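## Task

Bring one yellow sponge from lot 222 and one from lot 342 to the desk. Each shelf spot's lot number is printed on the shelf edge directly beneath it, and several spots may carry the same number. A lot with no stock in the storeroom is skipped. The robot must not tip over or finish leaning, or the task fails. Items that stay put only because the robot is holding them at the end do not count.

## Robot and tools

Robot: a Hello Robot Stretch 4 with a single arm. It has an omni-wheel base, a lift that rides a mast, a telescoping arm reaching forward, a wrist with yaw, pitch and roll, and a two-finger gripper. It stands about 1.6 m tall, and the base rim lies within 0.23 m of the base origin. There are four cameras: head_camera, head_left_camera, head_right_camera (fisheye) and wrist_camera.

Frames: the base frame sits on the floor under the base centre, with x forward, y left and z up. hand_pose is reported in this frame and marks a point between the open fingertips; the printed value may be slightly off. The odometry frame is where the base frame stood at scene start. Heading is positive to the left, in the range -3.142 to 3.142.

execute_actions(actions, cameras): actions is a list holding one action or none. An empty list only reports state and images. An action may contain "base", "joints" or both, plus optional "pace" and "contact_limits". Alternatively it may contain only {"end_of_arm": "enable_torque"}, which re-powers wrist or gripper motors that shut off; they then hold their current position. Motions within one action start together but may finish at different times.
- base: one command only, given as an offset from where the base last reported itself. translate_m is metres, forward positive, -2 to 2. strafe_m is metres sideways without turning, left positive, -2 to 2. rotate_rad turns on the spot, counter-clockwise positive, -3.2 to 3.2.
- joints: absolute targets keyed by name. lift_m 0 to 1.2 m. arm_m 0 to 0.55 m of extension. wrist_yaw_rad -1.134 to 4.276 (0 points forward, positive is left, 3.14 is folded back, above 3.4 the arm may obstruct). wrist_pitch_rad -1.117 to 4.259 (0 is level, 1.57 points down). wrist_roll_rad -1.117 to 4.259 (0 keeps the fingers level, positive is clockwise seen from behind). gripper_m -0.038 to 0.141 m of fingertip gap; negative values press the tips together. A target outside its range is clamped and the result reports it. An unknown key or any other bad value rejects the entire call.
- pace: "slow", "default", "fast" or "max". Base speed at these is 0.1/0.3/0.4/0.6 m/s and 1/2/3/4 rad/s. When lift_m is above 0.2, speed is capped further, down to 0.3 m/s and 1 rad/s at full lift height.
- contact_limits: only {"arm_m": value}, from 0 (gentlest) to 0.75. The default is 0.5.
- cameras: a list of names or "all"; omitted or null means all, and [] means none.
A single action runs for at most 15 s. A joint or base you omit may still be pushing toward its previous target. When a result reports a stop, the remaining calls in that reply are not executed.

wait(seconds 0-10): sends no new command and returns state and images. zoom_image(camera, region [x0,y0,x1,y1] in pixels, at most 504x504) enlarges part of the latest image, useful for reading lot labels. read_manual only returns licence text. finished_scene(scene) ends scene 1 or 2 permanently and reports success. Call it only after the items rest on the desk by themselves.

Result lines: base_status and joint_status mean the following. "done" for the base means the wheels turned the full amount, slip included. "off_target" means it stopped short and may still be pushing. "contact_stop_at_<key>" means it hit something; the lift, arm or wheels go slack, and a slack lift can sink. "limit_stop_at_<name>" means a built-in limit stopped it. "limit_stop_at_tilt" means lean exceeds 6 degrees, so lift, arm and wheels go slack and ignore commands. "limit_stop_at_own_body" means a self-collision stop; moving away from the body is still allowed. "torque_fault" means a wrist or gripper motor went limp and needs enable_torque. on_its_own lists things you did not command; "held at" there is the target being held, not the actual position. lidar_m holds 12 distances in 30-degree sectors: sector 1 ahead, then counter-clockwise (4 left, 7 behind, 10 right). "-" means nothing seen or closer than 0.25 m. It covers roughly 0.15 m up to robot height, so table tops register, while glass or thin legs may be missed. wrist_depth_mm is a 7x7 grid of depths in mm from 100 to 2000, read from the top left; "-" means none. base_odometry counts wheel rotation. If turned_by_wheels and turned_by_imu disagree by more than about 0.1 rad, the base likely hit something or slipped. base_tilt is in degrees, forward and right positive, with a fixed bias of about 1.5 degrees. motor_effort is percent of maximum, signed toward higher joint values, with the peak in brackets; it is noisy. Effort outside the rest range while at rest suggests a load or a push. Wheel effort that is positive pushes the base to turn right.

Gripping: command gripper_m below the object's width. Squeezing harder draws the object inward; opening pushes it outward. Neither the gripper reading nor "done" proves a grasp, but a firm squeeze (command at 0 or higher) changes gripper effort. Fingertips pressed onto a surface can stick, so raise the lift. To unfold at the start, send lift_m 0.4 with wrist_yaw_rad 0. A tilted-up wrist (pitch below -0.2) with roll below -0.4 or above 4 can trigger self-collision stops.

Avoid: turning or driving with more than 1 kg held while arm_m is above 0.2, especially at fast paces. Avoid strong steady pushes or pulls, more so with a high gripper or high contact limit. Avoid pressing the gripper into things, which can cause torque faults, and avoid holding more than about 2 kg with a level wrist. Occasionally a loose object may get nudged.

Each tool is called after "Emit:" by a JSON object that holds its "name" and its "arguments", one argument or row to a line.

## Session

Emit:
{"name": "execute_actions", "arguments": {
  "actions": []
}}

Scene clock: 0.00 s.
base_odometry: x=+0.000 y=+0.000 heading=+0.000 (m, m, rad; odometry frame)
turned_by_wheels: +0.000 (rad since the last result)
turned_by_imu: +0.000 (rad since the last result)
base_tilt: forward=-0.1 right=-0.4 (deg)
lidar_m: 0.98 0.66 0.60 0.63 0.80 1.84 1.36 0.89 0.81 1.63 1.56 1.44
base_status: not commanded
joint_positions: lift_m=+0.185 arm_m=+0.000 wrist_yaw_rad=+3.221 wrist_pitch_rad=-0.016 wrist_roll_rad=-0.004 gripper_m=+0.057
joint_status: not commanded
motor_effort: lift_m=+18 arm_m=+0 wrist_yaw_rad=-2 wrist_pitch_rad=-7 wrist_roll_rad=+0 gripper_m=-3 wheel_0=+0 wheel_1=+0 wheel_2=+0 (%)
hand_pose: x=-0.1240 y=+0.0644 z=+0.3680 quat_wxyz=(-0.039, +0.008, -0.002, +0.999) (m; base frame)
wrist_depth_mm: - - 133 - - - - / - 109 134 - - - - / - 116 136 - - - - / 137 136 1863 - - - - / 224 1863 1863 - - - - / 220 1138 216 1098 204 1205 1160 / 220 788 866 - 842 820 854
pictures: head_camera, head_left_camera, head_right_camera, wrist_camera
Images, in order (width x height): head_camera 420x560, head_left_camera 420x672, head_right_camera 420x672, wrist_camera 616x392.

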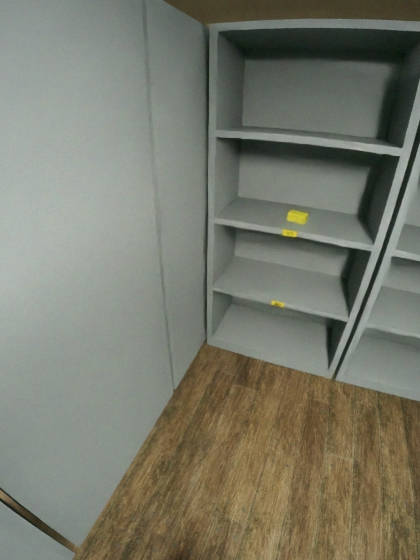

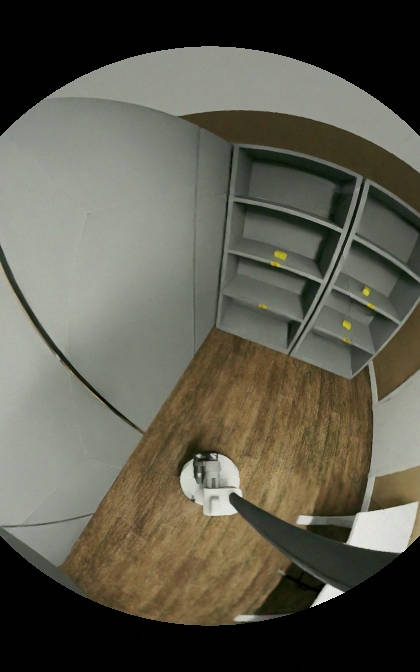

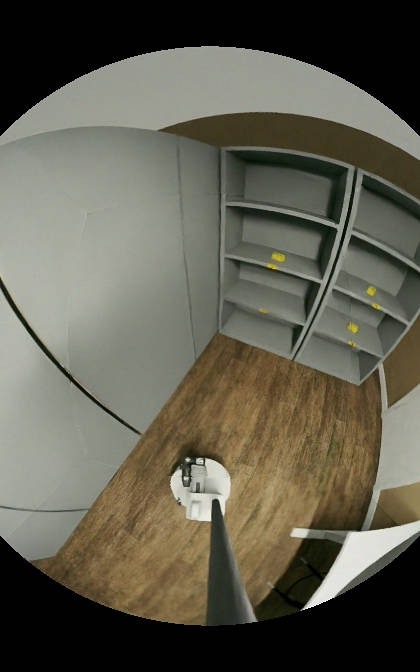

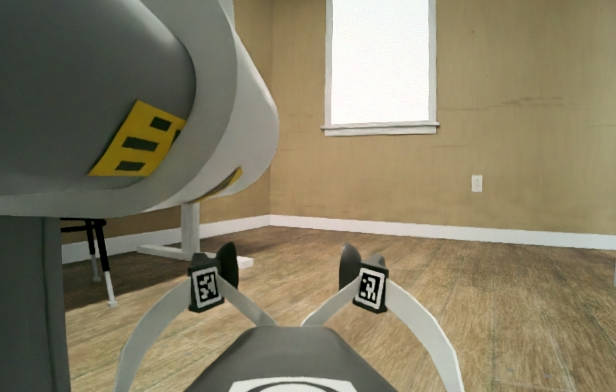

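Emit:
{"name": "zoom_image", "arguments": {
  "camera": "head_camera",
  "region": [220, 190, 380, 330]
}}

Emit:
{"name": "execute_actions", "arguments": {
  "actions": [
    {"base":{"rotate_rad":-0.6},"joints":{"lift_m":0.4,"wrist_yaw_rad":0}}
  ]
}}

Region (220, 190, 380, 330) of head_camera's 420x560 image, scaled by 3.150, with more detail than that image has; it fills the top 441 rows of this view, and the rest is white.

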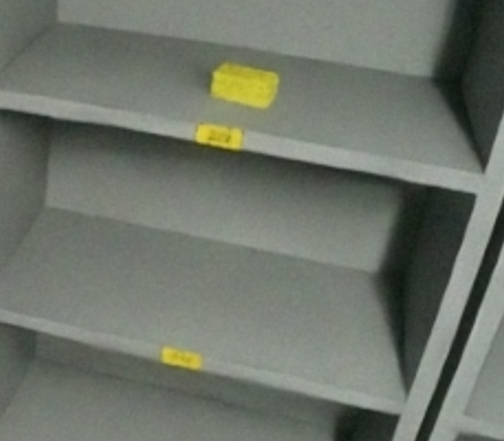

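Scene clock: 2.70 s.
base_odometry: x=+0.000 y=+0.000 heading=-0.600 (m, m, rad; odometry frame)
turned_by_wheels: -0.600 (rad since the last result)
turned_by_imu: -0.593 (rad since the last result)
base_tilt: forward=-0.1 right=-0.5 (deg)
lidar_m: 1.46 1.08 0.68 0.60 0.60 0.74 1.54 1.56 0.91 0.80 1.64 1.64
base_status: done
joint_positions: lift_m=+0.400 arm_m=+0.000 wrist_yaw_rad=+0.001 wrist_pitch_rad=-0.016 wrist_roll_rad=-0.004 gripper_m=+0.057
joint_status: all done
motor_effort: lift_m=+25(25) arm_m=+0(0) wrist_yaw_rad=-3(9) wrist_pitch_rad=-6(6) wrist_roll_rad=+0(0) gripper_m=-2(2) wheel_0=+2(6) wheel_1=+2(7) wheel_2=+0(5) (%)
hand_pose: x=+0.4589 y=-0.0873 z=+0.5823 quat_wxyz=(+1.000, -0.002, -0.008, +0.000) (m; base frame)
wrist_depth_mm: 1430 1537 1537 1661 1756 1708 1661 / 1229 1336 1537 1308 1661 1618 1618 / 1464 1576 1618 1756 1863 1661 1618 / 1366 1576 1661 1756 1808 1708 1661 / 1499 1618 1618 1808 1863 1708 1661 / 1366 1464 216 1281 204 1576 1576 / 1138 1160 1229 - 1229 1205 1308
pictures: head_camera, head_left_camera, head_right_camera, wrist_camera
camera_calibration (this result's frames):
wrist_camera: T_world_to_cam=[[-0.039021, -0.99907, 0.0183453, -0.0897259], [-0.0214606, -0.0175172, -0.999616, 0.640335], [0.999008, -0.0393997, -0.0207571, -0.220207], [0, 0, 0, 1]] pos_world=[0.23023, -0.0871017, 0.637164]
Images, in order (width x height): head_camera 420x560, head_left_camera 420x672, head_right_camera 420x672, wrist_camera 616x392.

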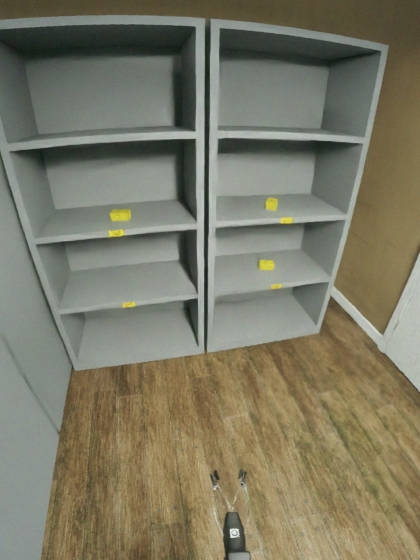

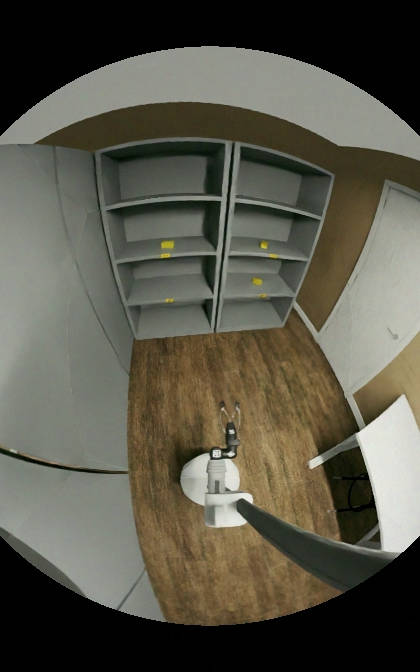

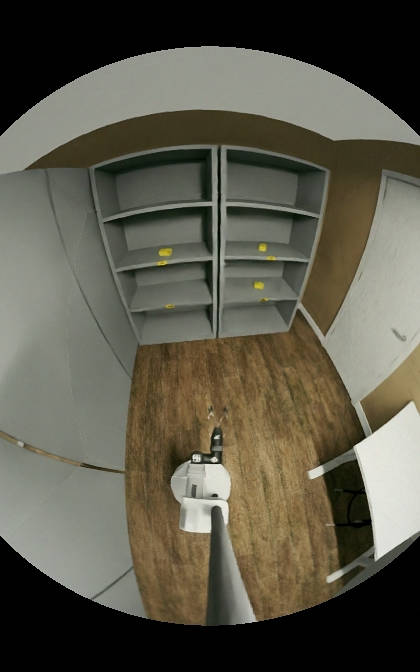

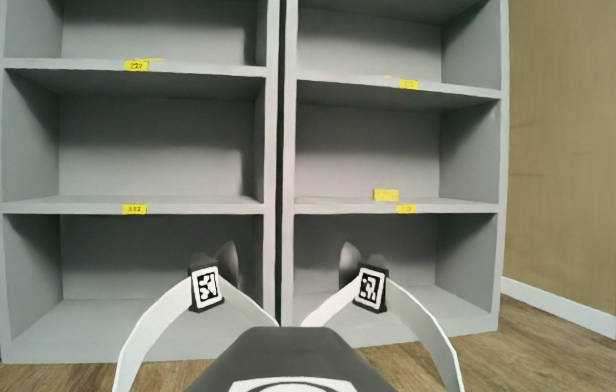

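Emit:
{"name": "zoom_image", "arguments": {
  "camera": "wrist_camera",
  "region": [90, 40, 450, 240]
}}

Region (90, 40, 450, 240) of wrist_camera's 616x392 image, scaled by 1.400.

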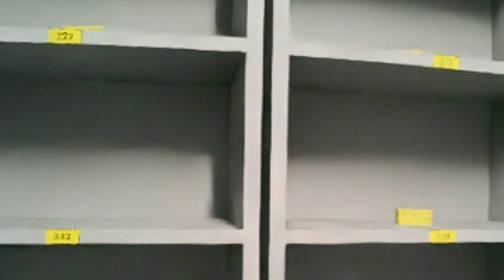

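Emit:
{"name": "zoom_image", "arguments": {
  "camera": "wrist_camera",
  "region": [360, 60, 450, 230]
}}

Emit:
{"name": "zoom_image", "arguments": {
  "camera": "wrist_camera",
  "region": [100, 50, 190, 90]
}}

Region (360, 60, 450, 230) of wrist_camera's 616x392 image, scaled by 2.965; it fills the left 267 columns of this view, and the rest is white.

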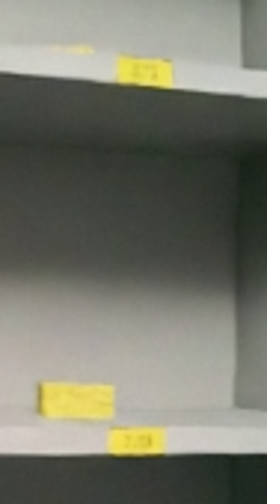

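Region (100, 50, 190, 90) of wrist_camera's 616x392 image, scaled by 5.600.

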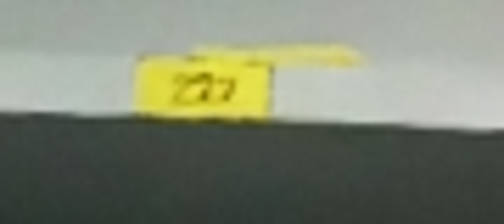

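Emit:
{"name": "execute_actions", "arguments": {
  "actions": [
    {"base":{"rotate_rad":0.13},"joints":{"lift_m":0.8,"gripper_m":0.12}}
  ],
  "cameras": []
}}

Emit:
{"name": "execute_actions", "arguments": {
  "actions": [
    {"base":{"translate_m":0.5}}
  ],
  "cameras": ["head_camera","wrist_camera"]
}}

Scene clock: 6.47 s.
base_odometry: x=+0.000 y=+0.000 heading=-0.470 (m, m, rad; odometry frame)
turned_by_wheels: +0.130 (rad since the last result)
turned_by_imu: +0.130 (rad since the last result)
base_tilt: forward=+0.0 right=-0.4 (deg)
lidar_m: 1.45 0.91 0.62 0.60 0.63 0.85 2.80 1.27 0.86 0.82 1.65 1.55
base_status: done
joint_positions: lift_m=+0.800 arm_m=+0.000 wrist_yaw_rad=+0.000 wrist_pitch_rad=-0.016 wrist_roll_rad=-0.004 gripper_m=+0.120
joint_status: all done
motor_effort: lift_m=+25(26) arm_m=+0(0) wrist_yaw_rad=-3(2) wrist_pitch_rad=-5(5) wrist_roll_rad=+0(2) gripper_m=-1(3) wheel_0=-2(6) wheel_1=-1(5) wheel_2=+0(4) (%)
hand_pose: x=+0.4589 y=-0.0873 z=+0.9823 quat_wxyz=(+1.000, -0.002, -0.008, +0.000) (m; base frame)
wrist_depth_mm: 1182 1499 1618 1397 1708 1708 1366 / 1138 1397 1576 1366 1537 1618 1366 / 1182 1618 1661 1618 1708 1756 1430 / 1205 1537 1576 1336 1708 1756 1430 / 1182 1464 1661 1708 1756 1756 1499 / 1182 1255 1255 1281 1308 1499 1430 / 1160 1618 1708 - 1756 1756 1464
pictures: none
No camera images: the call's "cameras" was empty. Leave "cameras" out to get every camera's image.

Scene clock: 9.63 s.
base_odometry: x=+0.446 y=-0.226 heading=-0.469 (m, m, rad; odometry frame)
turned_by_wheels: +0.000 (rad since the last result)
turned_by_imu: +0.003 (rad since the last result)
base_tilt: forward=-0.1 right=-0.4 (deg)
lidar_m: 0.95 0.93 0.67 0.60 0.61 0.85 3.31 1.18 0.97 1.58 1.45 1.02
base_status: done
joint_positions: lift_m=+0.800 arm_m=+0.000 wrist_yaw_rad=+0.000 wrist_pitch_rad=-0.016 wrist_roll_rad=-0.004 gripper_m=+0.120
joint_status: not commanded
motor_effort: lift_m=+24(25) arm_m=+0(0) wrist_yaw_rad=-3(1) wrist_pitch_rad=-7(6) wrist_roll_rad=-1(1) gripper_m=-2(0) wheel_0=+2(6) wheel_1=+3(6) wheel_2=+0(8) (%)
hand_pose: x=+0.4589 y=-0.0874 z=+0.9824 quat_wxyz=(+1.000, -0.002, -0.008, +0.000) (m; base frame)
wrist_depth_mm: 1008 976 991 946 831 931 931 / 1078 1138 1138 1182 842 1255 1255 / 1098 1138 1160 1182 842 1255 1281 / 991 866 1182 946 788 1229 1281 / 1098 1160 1182 1182 788 1255 1281 / 1098 1160 1182 931 788 1281 1281 / 960 931 1008 - 917 976 1008
pictures: head_camera, wrist_camera
camera_calibration (this result's frames):
wrist_camera: T_world_to_cam=[[-0.0394493, -0.999053, 0.0183453, -0.0969926], [-0.021468, -0.017508, -0.999616, 1.04027], [0.998991, -0.039828, -0.020757, -0.2119], [0, 0, 0, 1]] pos_world=[0.230192, -0.0871273, 1.03725]
Images, in order (width x height): head_camera 420x560, wrist_camera 616x392.

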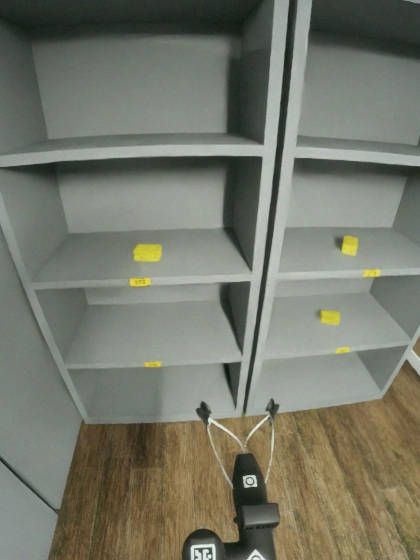

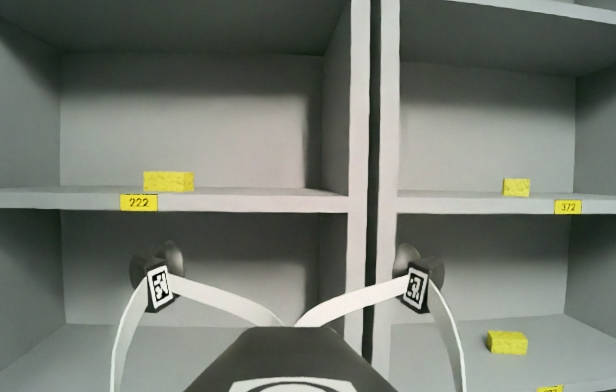

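Emit:
{"name": "zoom_image", "arguments": {
  "camera": "head_camera",
  "region": [300, 300, 380, 370]
}}

Emit:
{"name": "execute_actions", "arguments": {
  "actions": [
    {"base":{"strafe_m":0.28},"joints":{"lift_m":0.88,"gripper_m":0.141}}
  ],
  "cameras": ["head_camera","wrist_camera"]
}}

Region (300, 300, 380, 370) of head_camera's 420x560 image, scaled by 6.300, with more detail than that image has; it fills the top 441 rows of this view, and the rest is white.

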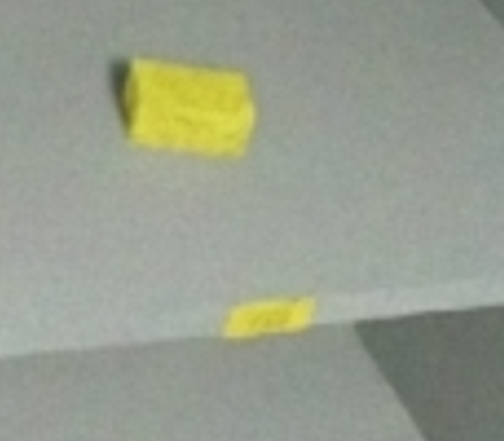

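Scene clock: 12.30 s.
base_odometry: x=+0.573 y=+0.023 heading=-0.470 (m, m, rad; odometry frame)
turned_by_wheels: +0.000 (rad since the last result)
turned_by_imu: +0.002 (rad since the last result)
base_tilt: forward=+0.0 right=-0.5 (deg)
lidar_m: 0.93 0.54 0.35 0.34 0.36 0.51 1.35 1.66 1.21 1.74 1.44 1.02
base_status: done
joint_positions: lift_m=+0.880 arm_m=+0.000 wrist_yaw_rad=+0.000 wrist_pitch_rad=-0.016 wrist_roll_rad=-0.004 gripper_m=+0.141
joint_status: all done
motor_effort: lift_m=+25(27) arm_m=+0(0) wrist_yaw_rad=-3(1) wrist_pitch_rad=-7(5) wrist_roll_rad=-1(1) gripper_m=-2(1) wheel_0=-2(10) wheel_1=+1(11) wheel_2=+0(2) (%)
hand_pose: x=+0.4589 y=-0.0874 z=+1.0624 quat_wxyz=(+1.000, -0.002, -0.008, +0.000) (m; base frame)
wrist_depth_mm: 691 759 798 788 798 768 809 / 707 991 1138 1160 1118 778 1078 / 707 1042 1138 1182 1229 820 1255 / 707 991 1160 1182 1205 820 1281 / 715 778 854 854 878 798 1281 / 723 820 1182 176 1160 798 1308 / 723 1025 1182 - 1118 842 1182
pictures: head_camera, wrist_camera
camera_calibration (this result's frames):
wrist_camera: T_world_to_cam=[[-0.0394504, -0.999053, 0.0183452, -0.0984594], [-0.0214682, -0.0175078, -0.999616, 1.12021], [0.998991, -0.0398291, -0.0207572, -0.21024], [0, 0, 0, 1]] pos_world=[0.230192, -0.0871274, 1.11722]
Images, in order (width x height): head_camera 420x560, wrist_camera 616x392.

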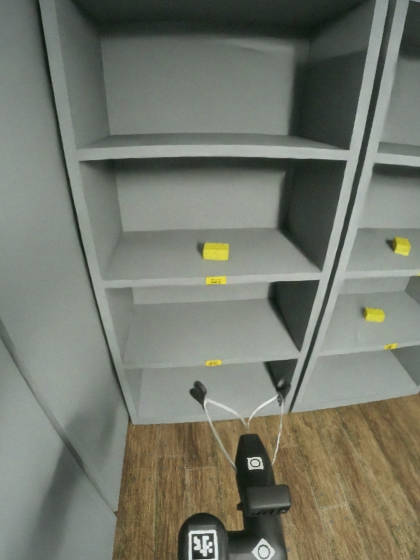

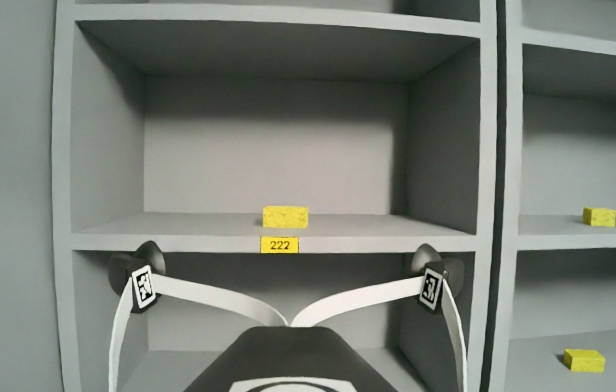

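Emit:
{"name": "execute_actions", "arguments": {
  "actions": [
    {"base":{"translate_m":0.15},"joints":{"lift_m":0.862,"arm_m":0.3}}
  ],
  "cameras": ["head_camera","wrist_camera"]
}}

Scene clock: 14.67 s.
base_odometry: x=+0.706 y=-0.044 heading=-0.469 (m, m, rad; odometry frame)
turned_by_wheels: +0.000 (rad since the last result)
turned_by_imu: +0.002 (rad since the last result)
base_tilt: forward=+0.0 right=-0.4 (deg)
lidar_m: 0.80 0.55 0.37 0.32 0.37 0.49 1.33 1.64 1.26 1.86 1.20 0.85
base_status: done
joint_positions: lift_m=+0.862 arm_m=+0.299 wrist_yaw_rad=+0.000 wrist_pitch_rad=-0.016 wrist_roll_rad=-0.004 gripper_m=+0.141
joint_status: all done
motor_effort: lift_m=+14(22) arm_m=+8(9) wrist_yaw_rad=+2(1) wrist_pitch_rad=-5(4) wrist_roll_rad=-1(1) gripper_m=+0(0) wheel_0=+1(7) wheel_1=+1(7) wheel_2=+2(9) (%)
hand_pose: x=+0.7579 y=-0.0874 z=+1.0452 quat_wxyz=(+1.000, -0.002, -0.008, +0.000) (m; base frame)
wrist_depth_mm: 661 715 723 741 750 715 539 / 668 715 732 741 759 732 535 / 676 715 732 750 759 741 544 / 691 723 732 768 778 750 544 / 459 473 439 433 517 521 504 / 296 300 304 176 319 329 334 / 668 750 750 - 798 668 535
pictures: head_camera, wrist_camera
camera_calibration (this result's frames):
wrist_camera: T_world_to_cam=[[-0.0394578, -0.999053, 0.0183446, -0.086344], [-0.0214502, -0.0175078, -0.999617, 1.10948], [0.998991, -0.0398362, -0.0207391, -0.509338], [0, 0, 0, 1]] pos_world=[0.529216, -0.0871278, 1.10007]
Images, in order (width x height): head_camera 420x560, wrist_camera 616x392.

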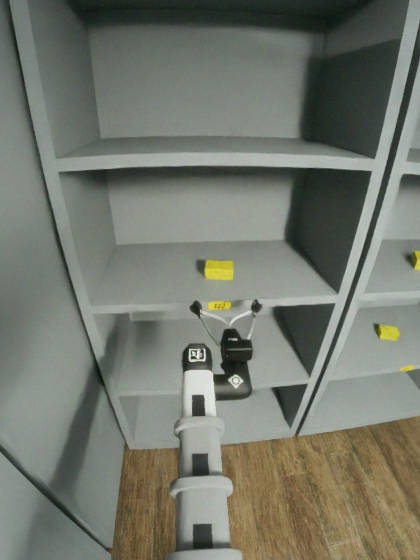

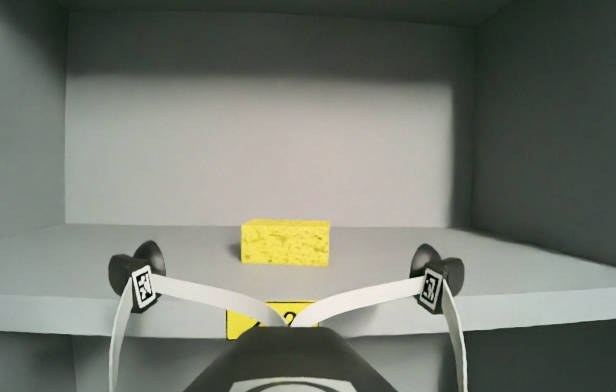

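Emit:
{"name": "execute_actions", "arguments": {
  "actions": [
    {"joints":{"lift_m":0.855,"arm_m":0.54}}
  ],
  "cameras": ["head_camera","wrist_camera"]
}}

Emit:
{"name": "execute_actions", "arguments": {
  "actions": [
    {"joints":{"gripper_m":0.04}}
  ],
  "cameras": ["head_camera","wrist_camera"]
}}

Scene clock: 16.77 s.
base_odometry: x=+0.706 y=-0.044 heading=-0.470 (m, m, rad; odometry frame)
turned_by_wheels: +0.000 (rad since the last result)
turned_by_imu: +0.001 (rad since the last result)
base_tilt: forward=-0.1 right=-0.5 (deg)
lidar_m: 0.80 0.54 0.35 0.34 0.37 0.52 1.32 1.60 1.29 1.84 1.23 0.83
base_status: not commanded
joint_positions: lift_m=+0.855 arm_m=+0.537 wrist_yaw_rad=-0.006 wrist_pitch_rad=-0.013 wrist_roll_rad=-0.003 gripper_m=+0.141
joint_status: all done
on_its_own: wrist_yaw_rad is at rest, and its effort (+15) is outside its rest range (-13 to +13)
motor_effort: lift_m=+14(15) arm_m=+15(14) wrist_yaw_rad=+15(17) wrist_pitch_rad=-15(16) wrist_roll_rad=-3(2) gripper_m=+0(0) wheel_0=+3(4) wheel_1=+1(1) wheel_2=-5(5) (%)
hand_pose: x=+0.9962 y=-0.0891 z=+1.0374 quat_wxyz=(+1.000, -0.002, -0.006, -0.003) (m; base frame)
wrist_depth_mm: 484 488 500 508 521 535 535 / 484 496 504 512 525 544 525 / 488 496 508 517 539 544 530 / 492 500 512 525 535 549 535 / 421 433 397 250 477 477 473 / 249 223 204 176 199 250 266 / 187 182 197 - 200 187 -
pictures: head_camera, wrist_camera
camera_calibration (this result's frames):
wrist_camera: T_world_to_cam=[[-0.0452275, -0.998818, 0.0178152, -0.0721638], [-0.0245466, -0.0167169, -0.999559, 1.10981], [0.998675, -0.0456449, -0.0237615, -0.744622], [0, 0, 0, 1]] pos_world=[0.767614, -0.0875142, 1.09291]
Images, in order (width x height): head_camera 420x560, wrist_camera 616x392.

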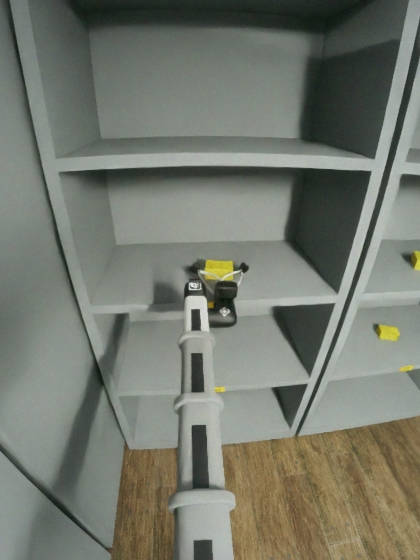

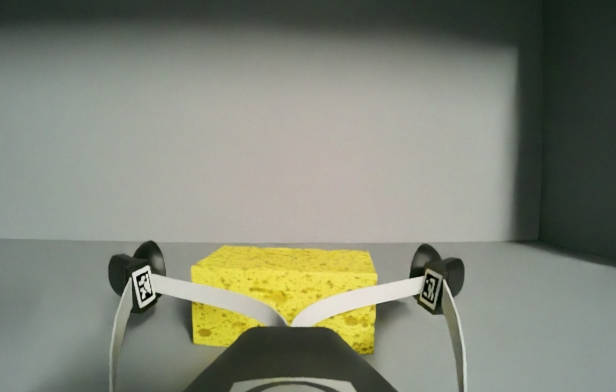

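Scene clock: 18.77 s.
base_odometry: x=+0.706 y=-0.044 heading=-0.470 (m, m, rad; odometry frame)
turned_by_wheels: +0.000 (rad since the last result)
turned_by_imu: +0.001 (rad since the last result)
base_tilt: forward=-0.1 right=-0.5 (deg)
lidar_m: 0.78 0.52 0.37 0.34 0.36 0.52 1.37 1.63 1.26 1.84 1.23 0.85
base_status: not commanded
joint_positions: lift_m=+0.855 arm_m=+0.537 wrist_yaw_rad=-0.006 wrist_pitch_rad=-0.013 wrist_roll_rad=-0.003 gripper_m=+0.040
joint_status: all done
on_its_own: wrist_yaw_rad is at rest, and its effort (+15) is outside its rest range (-13 to +13)
motor_effort: lift_m=+14(14) arm_m=+15(15) wrist_yaw_rad=+15(17) wrist_pitch_rad=-14(13) wrist_roll_rad=-3(3) gripper_m=-21(20) wheel_0=+3(3) wheel_1=+1(1) wheel_2=-5(5) (%)
hand_pose: x=+0.9962 y=-0.0891 z=+1.0374 quat_wxyz=(+1.000, -0.002, -0.006, -0.003) (m; base frame)
wrist_depth_mm: 484 484 500 512 525 535 530 / 480 492 500 517 525 544 525 / 488 500 508 521 525 544 530 / 492 504 512 521 535 549 530 / 421 436 247 469 477 477 473 / 248 181 186 184 185 247 266 / 186 186 185 - 189 187 -
pictures: head_camera, wrist_camera
camera_calibration (this result's frames):
wrist_camera: T_world_to_cam=[[-0.0452283, -0.998818, 0.0178128, -0.0721608], [-0.0245455, -0.0167146, -0.999559, 1.10981], [0.998675, -0.0456456, -0.0237605, -0.744623], [0, 0, 0, 1]] pos_world=[0.767614, -0.0875144, 1.09291]
Images, in order (width x height): head_camera 420x560, wrist_camera 616x392.

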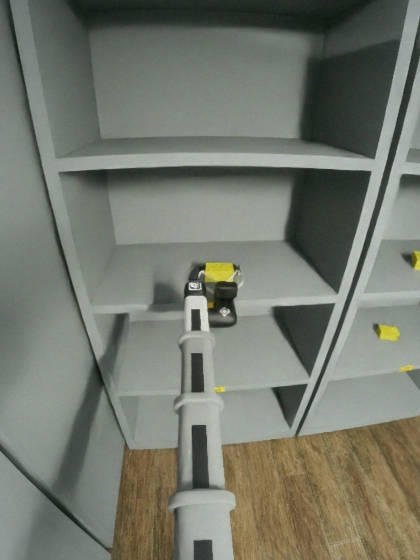

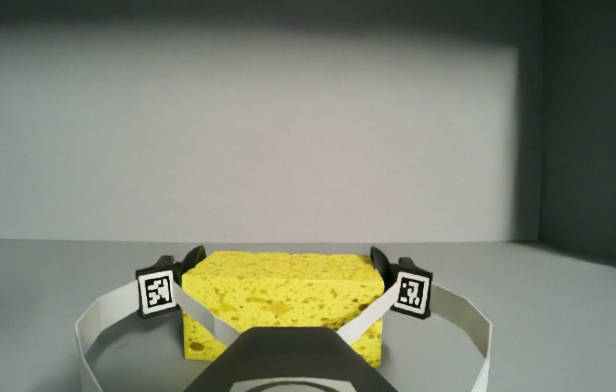

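Emit:
{"name": "execute_actions", "arguments": {
  "actions": [
    {"joints":{"lift_m":0.885}}
  ],
  "cameras": []
}}

Emit:
{"name": "execute_actions", "arguments": {
  "actions": [
    {"joints":{"arm_m":0.0}}
  ],
  "cameras": []
}}

Emit:
{"name": "execute_actions", "arguments": {
  "actions": [
    {"base":{"strafe_m":-0.6}}
  ]
}}

Scene clock: 20.20 s.
base_odometry: x=+0.706 y=-0.044 heading=-0.469 (m, m, rad; odometry frame)
turned_by_wheels: +0.000 (rad since the last result)
turned_by_imu: +0.001 (rad since the last result)
base_tilt: forward=+0.0 right=-0.4 (deg)
lidar_m: 0.77 0.54 0.38 0.34 0.36 0.51 1.37 1.58 1.27 1.85 1.21 0.87
base_status: not commanded
joint_positions: lift_m=+0.885 arm_m=+0.539 wrist_yaw_rad=+0.000 wrist_pitch_rad=-0.015 wrist_roll_rad=-0.004 gripper_m=+0.040
joint_status: all done
motor_effort: lift_m=+25(29) arm_m=+8(15) wrist_yaw_rad=-1(14) wrist_pitch_rad=-5(27) wrist_roll_rad=-2(3) gripper_m=-19(22) wheel_0=+2(4) wheel_1=+1(1) wheel_2=+2(5) (%)
hand_pose: x=+0.9979 y=-0.0875 z=+1.0672 quat_wxyz=(+1.000, -0.002, -0.008, +0.000) (m; base frame)
wrist_depth_mm: 480 488 500 508 517 530 535 / 480 488 500 512 521 535 530 / 488 496 504 517 530 539 535 / 492 496 508 521 530 549 535 / 492 504 508 525 525 544 517 / 325 181 185 183 185 325 351 / 242 243 188 - 247 245 -
pictures: none
No camera images: the call's "cameras" was empty. Leave "cameras" out to get every camera's image.

Scene clock: 22.83 s.
base_odometry: x=+0.706 y=-0.044 heading=-0.469 (m, m, rad; odometry frame)
turned_by_wheels: +0.000 (rad since the last result)
turned_by_imu: +0.001 (rad since the last result)
base_tilt: forward=-0.1 right=-0.5 (deg)
lidar_m: 0.79 0.55 0.37 0.33 0.36 0.49 1.37 1.63 1.23 1.86 1.24 0.86
base_status: not commanded
joint_positions: lift_m=+0.885 arm_m=+0.001 wrist_yaw_rad=+0.000 wrist_pitch_rad=-0.015 wrist_roll_rad=-0.004 gripper_m=+0.040
joint_status: all done
motor_effort: lift_m=+25(25) arm_m=-8(8) wrist_yaw_rad=-1(2) wrist_pitch_rad=-6(8) wrist_roll_rad=-1(1) gripper_m=-19(22) wheel_0=+2(2) wheel_1=+1(1) wheel_2=+2(2) (%)
hand_pose: x=+0.4608 y=-0.0874 z=+1.0672 quat_wxyz=(+1.000, -0.002, -0.008, +0.000) (m; base frame)
wrist_depth_mm: 647 759 788 778 768 699 634 / 654 976 1008 1042 1042 750 640 / 661 1008 1008 1025 1060 759 654 / 668 1008 1025 1042 1060 750 661 / 591 668 609 627 640 661 647 / 661 182 186 185 185 661 676 / 654 1008 187 - 1060 691 878
pictures: none
No camera images: the call's "cameras" was empty. Leave "cameras" out to get every camera's image.

Scene clock: 26.17 s.
base_odometry: x=+0.435 y=-0.579 heading=-0.469 (m, m, rad; odometry frame)
turned_by_wheels: +0.000 (rad since the last result)
turned_by_imu: +0.000 (rad since the last result)
base_tilt: forward=+0.0 right=-0.4 (deg)
lidar_m: 0.80 0.84 0.97 0.94 0.99 1.31 3.49 0.79 0.88 1.24 1.31 0.87
base_status: done
joint_positions: lift_m=+0.885 arm_m=+0.001 wrist_yaw_rad=+0.000 wrist_pitch_rad=-0.015 wrist_roll_rad=-0.004 gripper_m=+0.040
joint_status: not commanded
motor_effort: lift_m=+25(25) arm_m=-8(8) wrist_yaw_rad=+0(1) wrist_pitch_rad=-7(5) wrist_roll_rad=+0(2) gripper_m=-23(21) wheel_0=+1(9) wheel_1=-1(8) wheel_2=+1(1) (%)
hand_pose: x=+0.4608 y=-0.0874 z=+1.0673 quat_wxyz=(+1.000, -0.002, -0.008, +0.000) (m; base frame)
wrist_depth_mm: 788 741 615 778 759 732 732 / 976 1008 627 1060 1060 1098 960 / 991 1025 647 1060 1078 1118 976 / 1008 1025 647 1078 1078 1118 976 / 661 609 609 634 647 759 750 / 1025 182 185 184 185 1118 960 / 1025 1042 188 - 1118 1138 960
pictures: head_camera, head_left_camera, head_right_camera, wrist_camera
camera_calibration (this result's frames):
wrist_camera: T_world_to_cam=[[-0.0396459, -0.999046, 0.0183133, -0.0984076], [-0.0218181, -0.0174578, -0.99961, 1.12531], [0.998976, -0.04003, -0.0211051, -0.211688], [0, 0, 0, 1]] pos_world=[0.232122, -0.0871422, 1.1222]
Images, in order (width x height): head_camera 420x560, head_left_camera 420x672, head_right_camera 420x672, wrist_camera 616x392.

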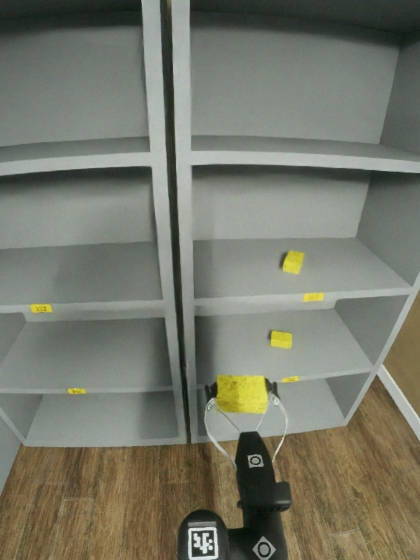

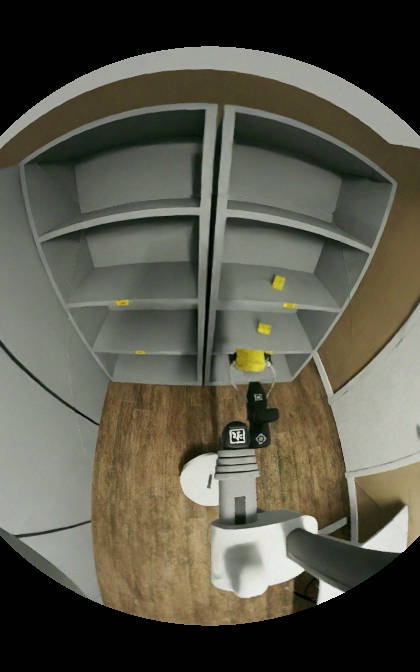

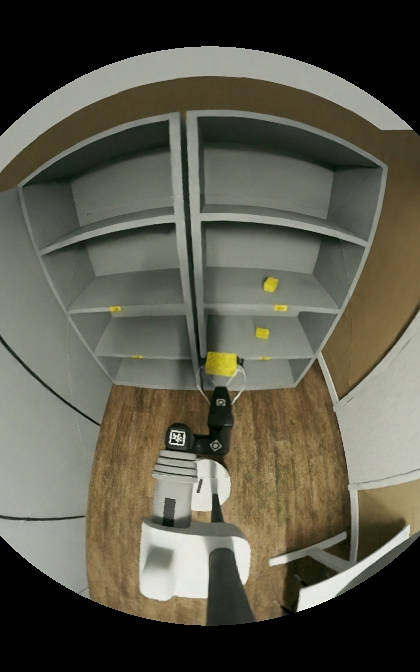

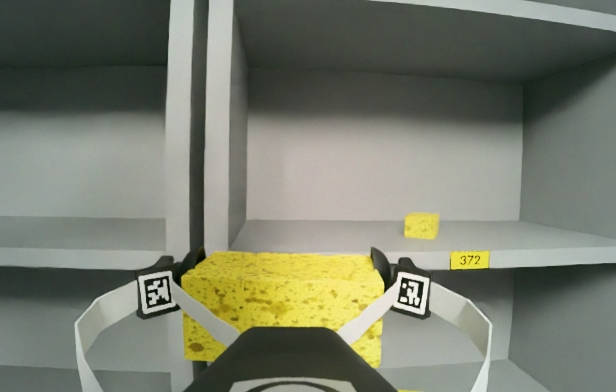

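Lower the lift, and yaw aside a bit to read the lower label.

Emit:
{"name": "execute_actions", "arguments": {
  "actions": [
    {"joints":{"lift_m":0.6,"wrist_yaw_rad":-0.15}}
  ],
  "cameras": ["wrist_camera"]
}}

Scene clock: 28.57 s.
base_odometry: x=+0.435 y=-0.579 heading=-0.469 (m, m, rad; odometry frame)
turned_by_wheels: +0.000 (rad since the last result)
turned_by_imu: +0.001 (rad since the last result)
base_tilt: forward=+0.0 right=-0.5 (deg)
lidar_m: 0.81 0.85 1.00 0.93 0.97 1.33 3.49 0.78 0.89 1.22 1.30 0.87
base_status: not commanded
joint_positions: lift_m=+0.600 arm_m=+0.001 wrist_yaw_rad=-0.150 wrist_pitch_rad=-0.015 wrist_roll_rad=-0.004 gripper_m=+0.040
joint_status: all done
motor_effort: lift_m=+14(24) arm_m=-8(8) wrist_yaw_rad=-2(7) wrist_pitch_rad=-5(7) wrist_roll_rad=+0(0) gripper_m=-21(23) wheel_0=+1(1) wheel_1=-2(2) wheel_2=+1(1) (%)
hand_pose: x=+0.4446 y=-0.1294 z=+0.7831 quat_wxyz=(+0.997, -0.003, -0.008, -0.075) (m; base frame)
wrist_depth_mm: 931 574 1025 1078 1138 1060 820 / 574 580 699 691 1118 1008 831 / 931 591 1025 1078 1160 960 831 / 946 591 1042 1098 1160 1078 842 / 960 597 917 1098 1182 1060 842 / 778 181 186 184 186 788 842 / 580 603 188 - 1205 991 854
pictures: wrist_camera
camera_calibration (this result's frames):
wrist_camera: T_world_to_cam=[[-0.187988, -0.982001, 0.0183135, -0.067639], [-0.0241727, -0.0140144, -0.99961, 0.841676], [0.981874, -0.188357, -0.0211031, -0.214719], [0, 0, 0, 1]] pos_world=[0.218458, -0.0950699, 0.838054]
Images, in order (width x height): wrist_camera 616x392.

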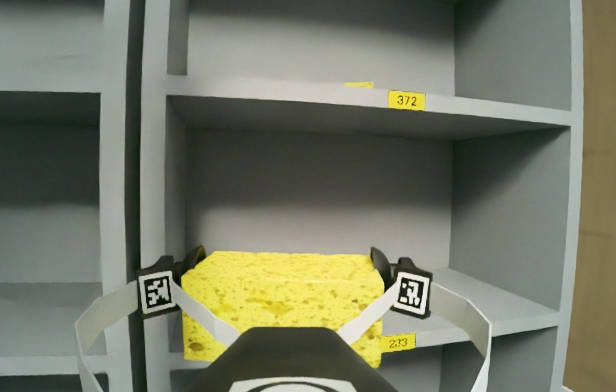

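Emit:
{"name": "execute_actions", "arguments": {
  "actions": [
    {"base":{"rotate_rad":-1.9},"joints":{"lift_m":0.85,"wrist_yaw_rad":0}}
  ]
}}

Scene clock: 31.07 s.
base_odometry: x=+0.435 y=-0.579 heading=-2.369 (m, m, rad; odometry frame)
turned_by_wheels: -1.900 (rad since the last result)
turned_by_imu: -1.881 (rad since the last result)
base_tilt: forward=+0.0 right=-0.5 (deg)
lidar_m: 1.05 1.22 1.05 0.83 0.81 0.92 0.96 0.95 1.06 1.65 1.22 0.79
base_status: done
joint_positions: lift_m=+0.850 arm_m=+0.001 wrist_yaw_rad=+0.000 wrist_pitch_rad=-0.015 wrist_roll_rad=-0.004 gripper_m=+0.040
joint_status: all done
motor_effort: lift_m=+25(28) arm_m=-9(8) wrist_yaw_rad=-2(6) wrist_pitch_rad=-7(6) wrist_roll_rad=+0(1) gripper_m=-21(21) wheel_0=+2(7) wheel_1=+3(11) wheel_2=+0(6) (%)
hand_pose: x=+0.4608 y=-0.0874 z=+1.0322 quat_wxyz=(+1.000, -0.002, -0.008, +0.000) (m; base frame)
wrist_depth_mm: 878 960 1078 1205 1336 1537 1661 / 904 976 1078 1229 1336 1499 1708 / 904 991 1098 1205 1336 1537 1756 / 917 991 1098 1229 1366 1537 1808 / 931 991 1042 1182 1336 1537 1708 / 917 181 186 185 185 917 991 / 917 1008 189 - 759 707 741
pictures: head_camera, head_left_camera, head_right_camera, wrist_camera
camera_calibration (this result's frames):
wrist_camera: T_world_to_cam=[[-0.0395605, -0.999049, 0.0183177, -0.0977856], [-0.0218141, -0.0174642, -0.999609, 1.09026], [0.998979, -0.0399447, -0.0211025, -0.212411], [0, 0, 0, 1]] pos_world=[0.232108, -0.0871368, 1.08714]
Images, in order (width x height): head_camera 420x560, head_left_camera 420x672, head_right_camera 420x672, wrist_camera 616x392.

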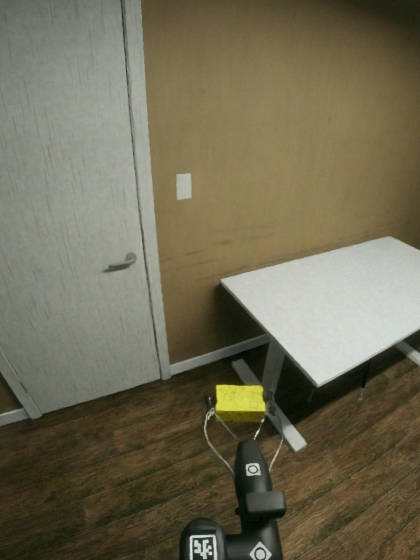

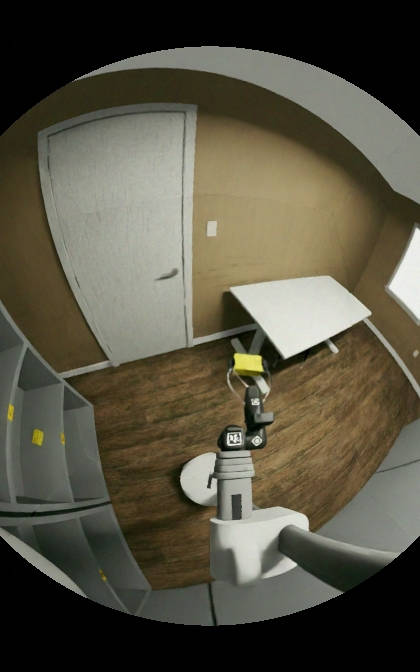

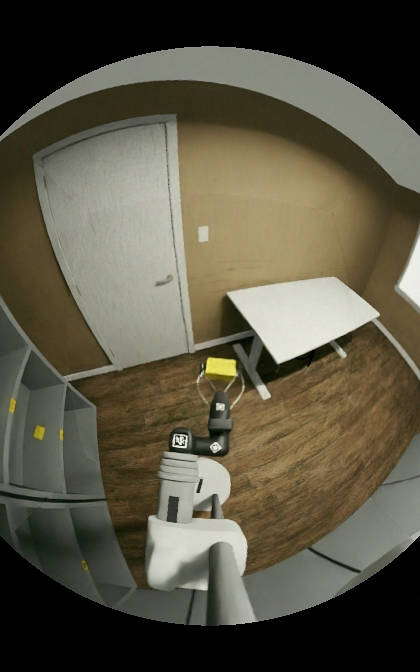

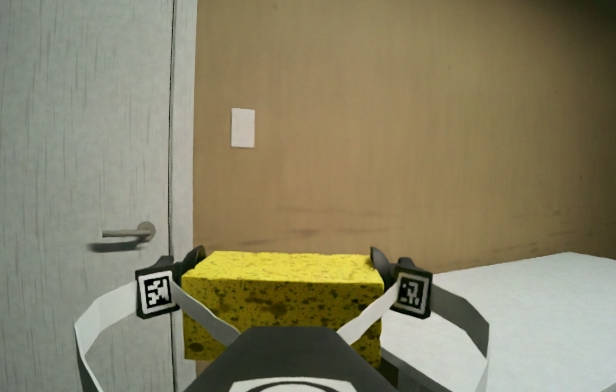

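Emit:
{"name": "execute_actions", "arguments": {
  "actions": [
    {"base":{"rotate_rad":-0.33},"joints":{"lift_m":0.75}}
  ],
  "cameras": []
}}

Emit:
{"name": "execute_actions", "arguments": {
  "actions": [
    {"base":{"translate_m":0.2},"joints":{"arm_m":0.5}}
  ],
  "cameras": ["head_camera","wrist_camera"]
}}

Scene clock: 32.97 s.
base_odometry: x=+0.435 y=-0.579 heading=-2.698 (m, m, rad; odometry frame)
turned_by_wheels: -0.329 (rad since the last result)
turned_by_imu: -0.326 (rad since the last result)
base_tilt: forward=-0.1 right=-0.4 (deg)
lidar_m: 0.79 1.20 1.28 0.89 0.81 0.84 1.01 0.94 0.96 1.20 2.34 0.87
base_status: done
joint_positions: lift_m=+0.750 arm_m=+0.001 wrist_yaw_rad=+0.000 wrist_pitch_rad=-0.015 wrist_roll_rad=-0.004 gripper_m=+0.040
joint_status: all done
motor_effort: lift_m=+14(27) arm_m=-9(8) wrist_yaw_rad=-3(3) wrist_pitch_rad=-7(7) wrist_roll_rad=-2(1) gripper_m=-23(24) wheel_0=+4(6) wheel_1=+1(9) wheel_2=+2(5) (%)
hand_pose: x=+0.4608 y=-0.0874 z=+0.9331 quat_wxyz=(+1.000, -0.002, -0.008, +0.000) (m; base frame)
wrist_depth_mm: 960 1078 1281 1537 - - - / 960 1098 1308 1576 - - - / 976 1118 1308 1576 - - - / 991 1118 1308 1618 - - - / 976 1098 1255 1281 1308 1308 - / 976 181 186 184 184 - - / 991 1118 187 - 1397 1921 -
pictures: none
No camera images: the call's "cameras" was empty. Leave "cameras" out to get every camera's image.

Scene clock: 35.50 s.
base_odometry: x=+0.254 y=-0.665 heading=-2.698 (m, m, rad; odometry frame)
turned_by_wheels: +0.000 (rad since the last result)
turned_by_imu: +0.002 (rad since the last result)
base_tilt: forward=+0.0 right=-0.4 (deg)
lidar_m: 0.63 1.07 1.12 1.08 0.93 0.96 1.20 1.10 1.13 1.38 3.24 0.58
base_status: done
joint_positions: lift_m=+0.750 arm_m=+0.499 wrist_yaw_rad=+0.000 wrist_pitch_rad=-0.016 wrist_roll_rad=-0.004 gripper_m=+0.040
joint_status: all done
motor_effort: lift_m=+14(14) arm_m=+8(7) wrist_yaw_rad=-3(1) wrist_pitch_rad=-6(7) wrist_roll_rad=-1(2) gripper_m=-22(22) wheel_0=+1(7) wheel_1=+3(7) wheel_2=+0(8) (%)
hand_pose: x=+0.9579 y=-0.0874 z=+0.9332 quat_wxyz=(+1.000, -0.002, -0.008, +0.000) (m; base frame)
wrist_depth_mm: 530 603 715 866 1118 1576 - / 530 615 723 878 1118 1537 - / 539 615 732 878 1138 1576 - / 544 621 732 904 1160 1618 - / 544 615 683 842 1098 1308 - / 544 181 186 185 185 676 723 / 535 504 188 - 517 512 535
pictures: head_camera, wrist_camera
camera_calibration (this result's frames):
wrist_camera: T_world_to_cam=[[-0.0394515, -0.999054, 0.0183108, -0.0763713], [-0.0216158, -0.0174675, -0.999614, 1.00191], [0.998988, -0.0398321, -0.0209062, -0.71128], [0, 0, 0, 1]] pos_world=[0.729204, -0.08713, 0.988047]
Images, in order (width x height): head_camera 420x560, wrist_camera 616x392.

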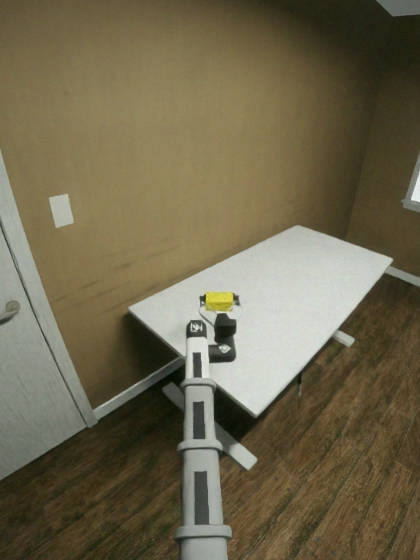

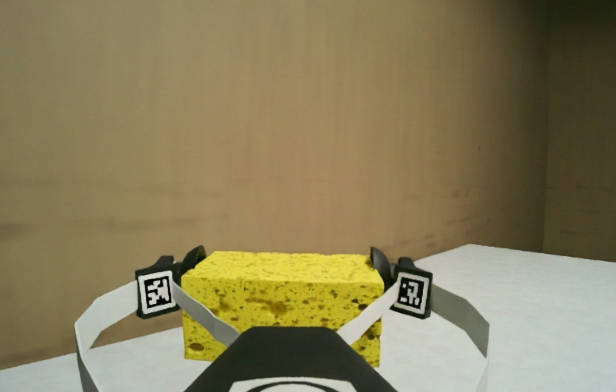

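Emit:
{"name": "execute_actions", "arguments": {
  "actions": [
    {"joints":{"lift_m":0.625,"arm_m":0.55}}
  ],
  "cameras": ["head_camera","wrist_camera"]
}}

Scene clock: 37.50 s.
base_odometry: x=+0.254 y=-0.665 heading=-2.698 (m, m, rad; odometry frame)
turned_by_wheels: +0.000 (rad since the last result)
turned_by_imu: +0.001 (rad since the last result)
base_tilt: forward=+0.0 right=-0.4 (deg)
lidar_m: 0.63 1.06 1.09 1.08 0.94 0.96 1.19 1.10 1.10 1.39 3.25 0.58
base_status: not commanded
joint_positions: lift_m=+0.625 arm_m=+0.548 wrist_yaw_rad=+0.000 wrist_pitch_rad=-0.016 wrist_roll_rad=-0.004 gripper_m=+0.040
joint_status: all done
motor_effort: lift_m=+14(13) arm_m=+8(11) wrist_yaw_rad=-1(0) wrist_pitch_rad=-6(8) wrist_roll_rad=-2(1) gripper_m=-22(25) wheel_0=+1(1) wheel_1=+4(3) wheel_2=+0(0) (%)
hand_pose: x=+1.0074 y=-0.0874 z=+0.8082 quat_wxyz=(+1.000, -0.002, -0.008, +0.000) (m; base frame)
wrist_depth_mm: 500 564 676 809 1042 1430 - / 500 574 683 831 1060 1499 - / 508 580 691 842 1060 1464 - / 512 591 699 842 1078 1430 - / 512 574 654 676 683 683 683 / 355 181 186 184 185 351 382 / 265 266 187 - 270 267 279
pictures: head_camera, wrist_camera
camera_calibration (this result's frames):
wrist_camera: T_world_to_cam=[[-0.0395578, -0.999049, 0.0183109, -0.0720523], [-0.0216176, -0.0174652, -0.999614, 0.878035], [0.998983, -0.0399384, -0.0209062, -0.763369], [0, 0, 0, 1]] pos_world=[0.778723, -0.0871364, 0.863056]
Images, in order (width x height): head_camera 420x560, wrist_camera 616x392.

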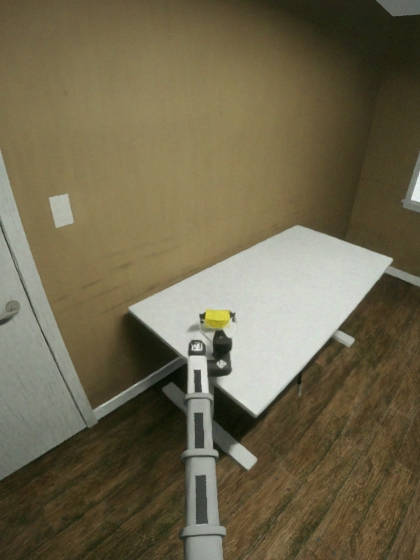

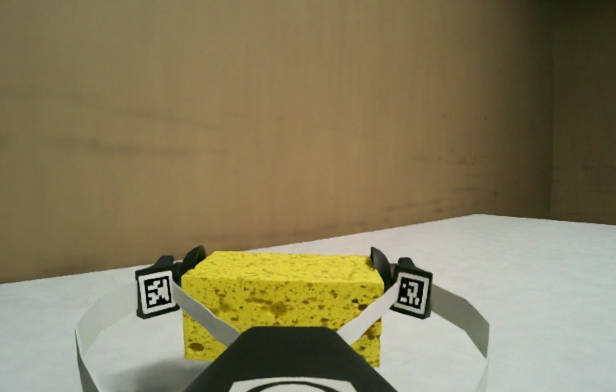

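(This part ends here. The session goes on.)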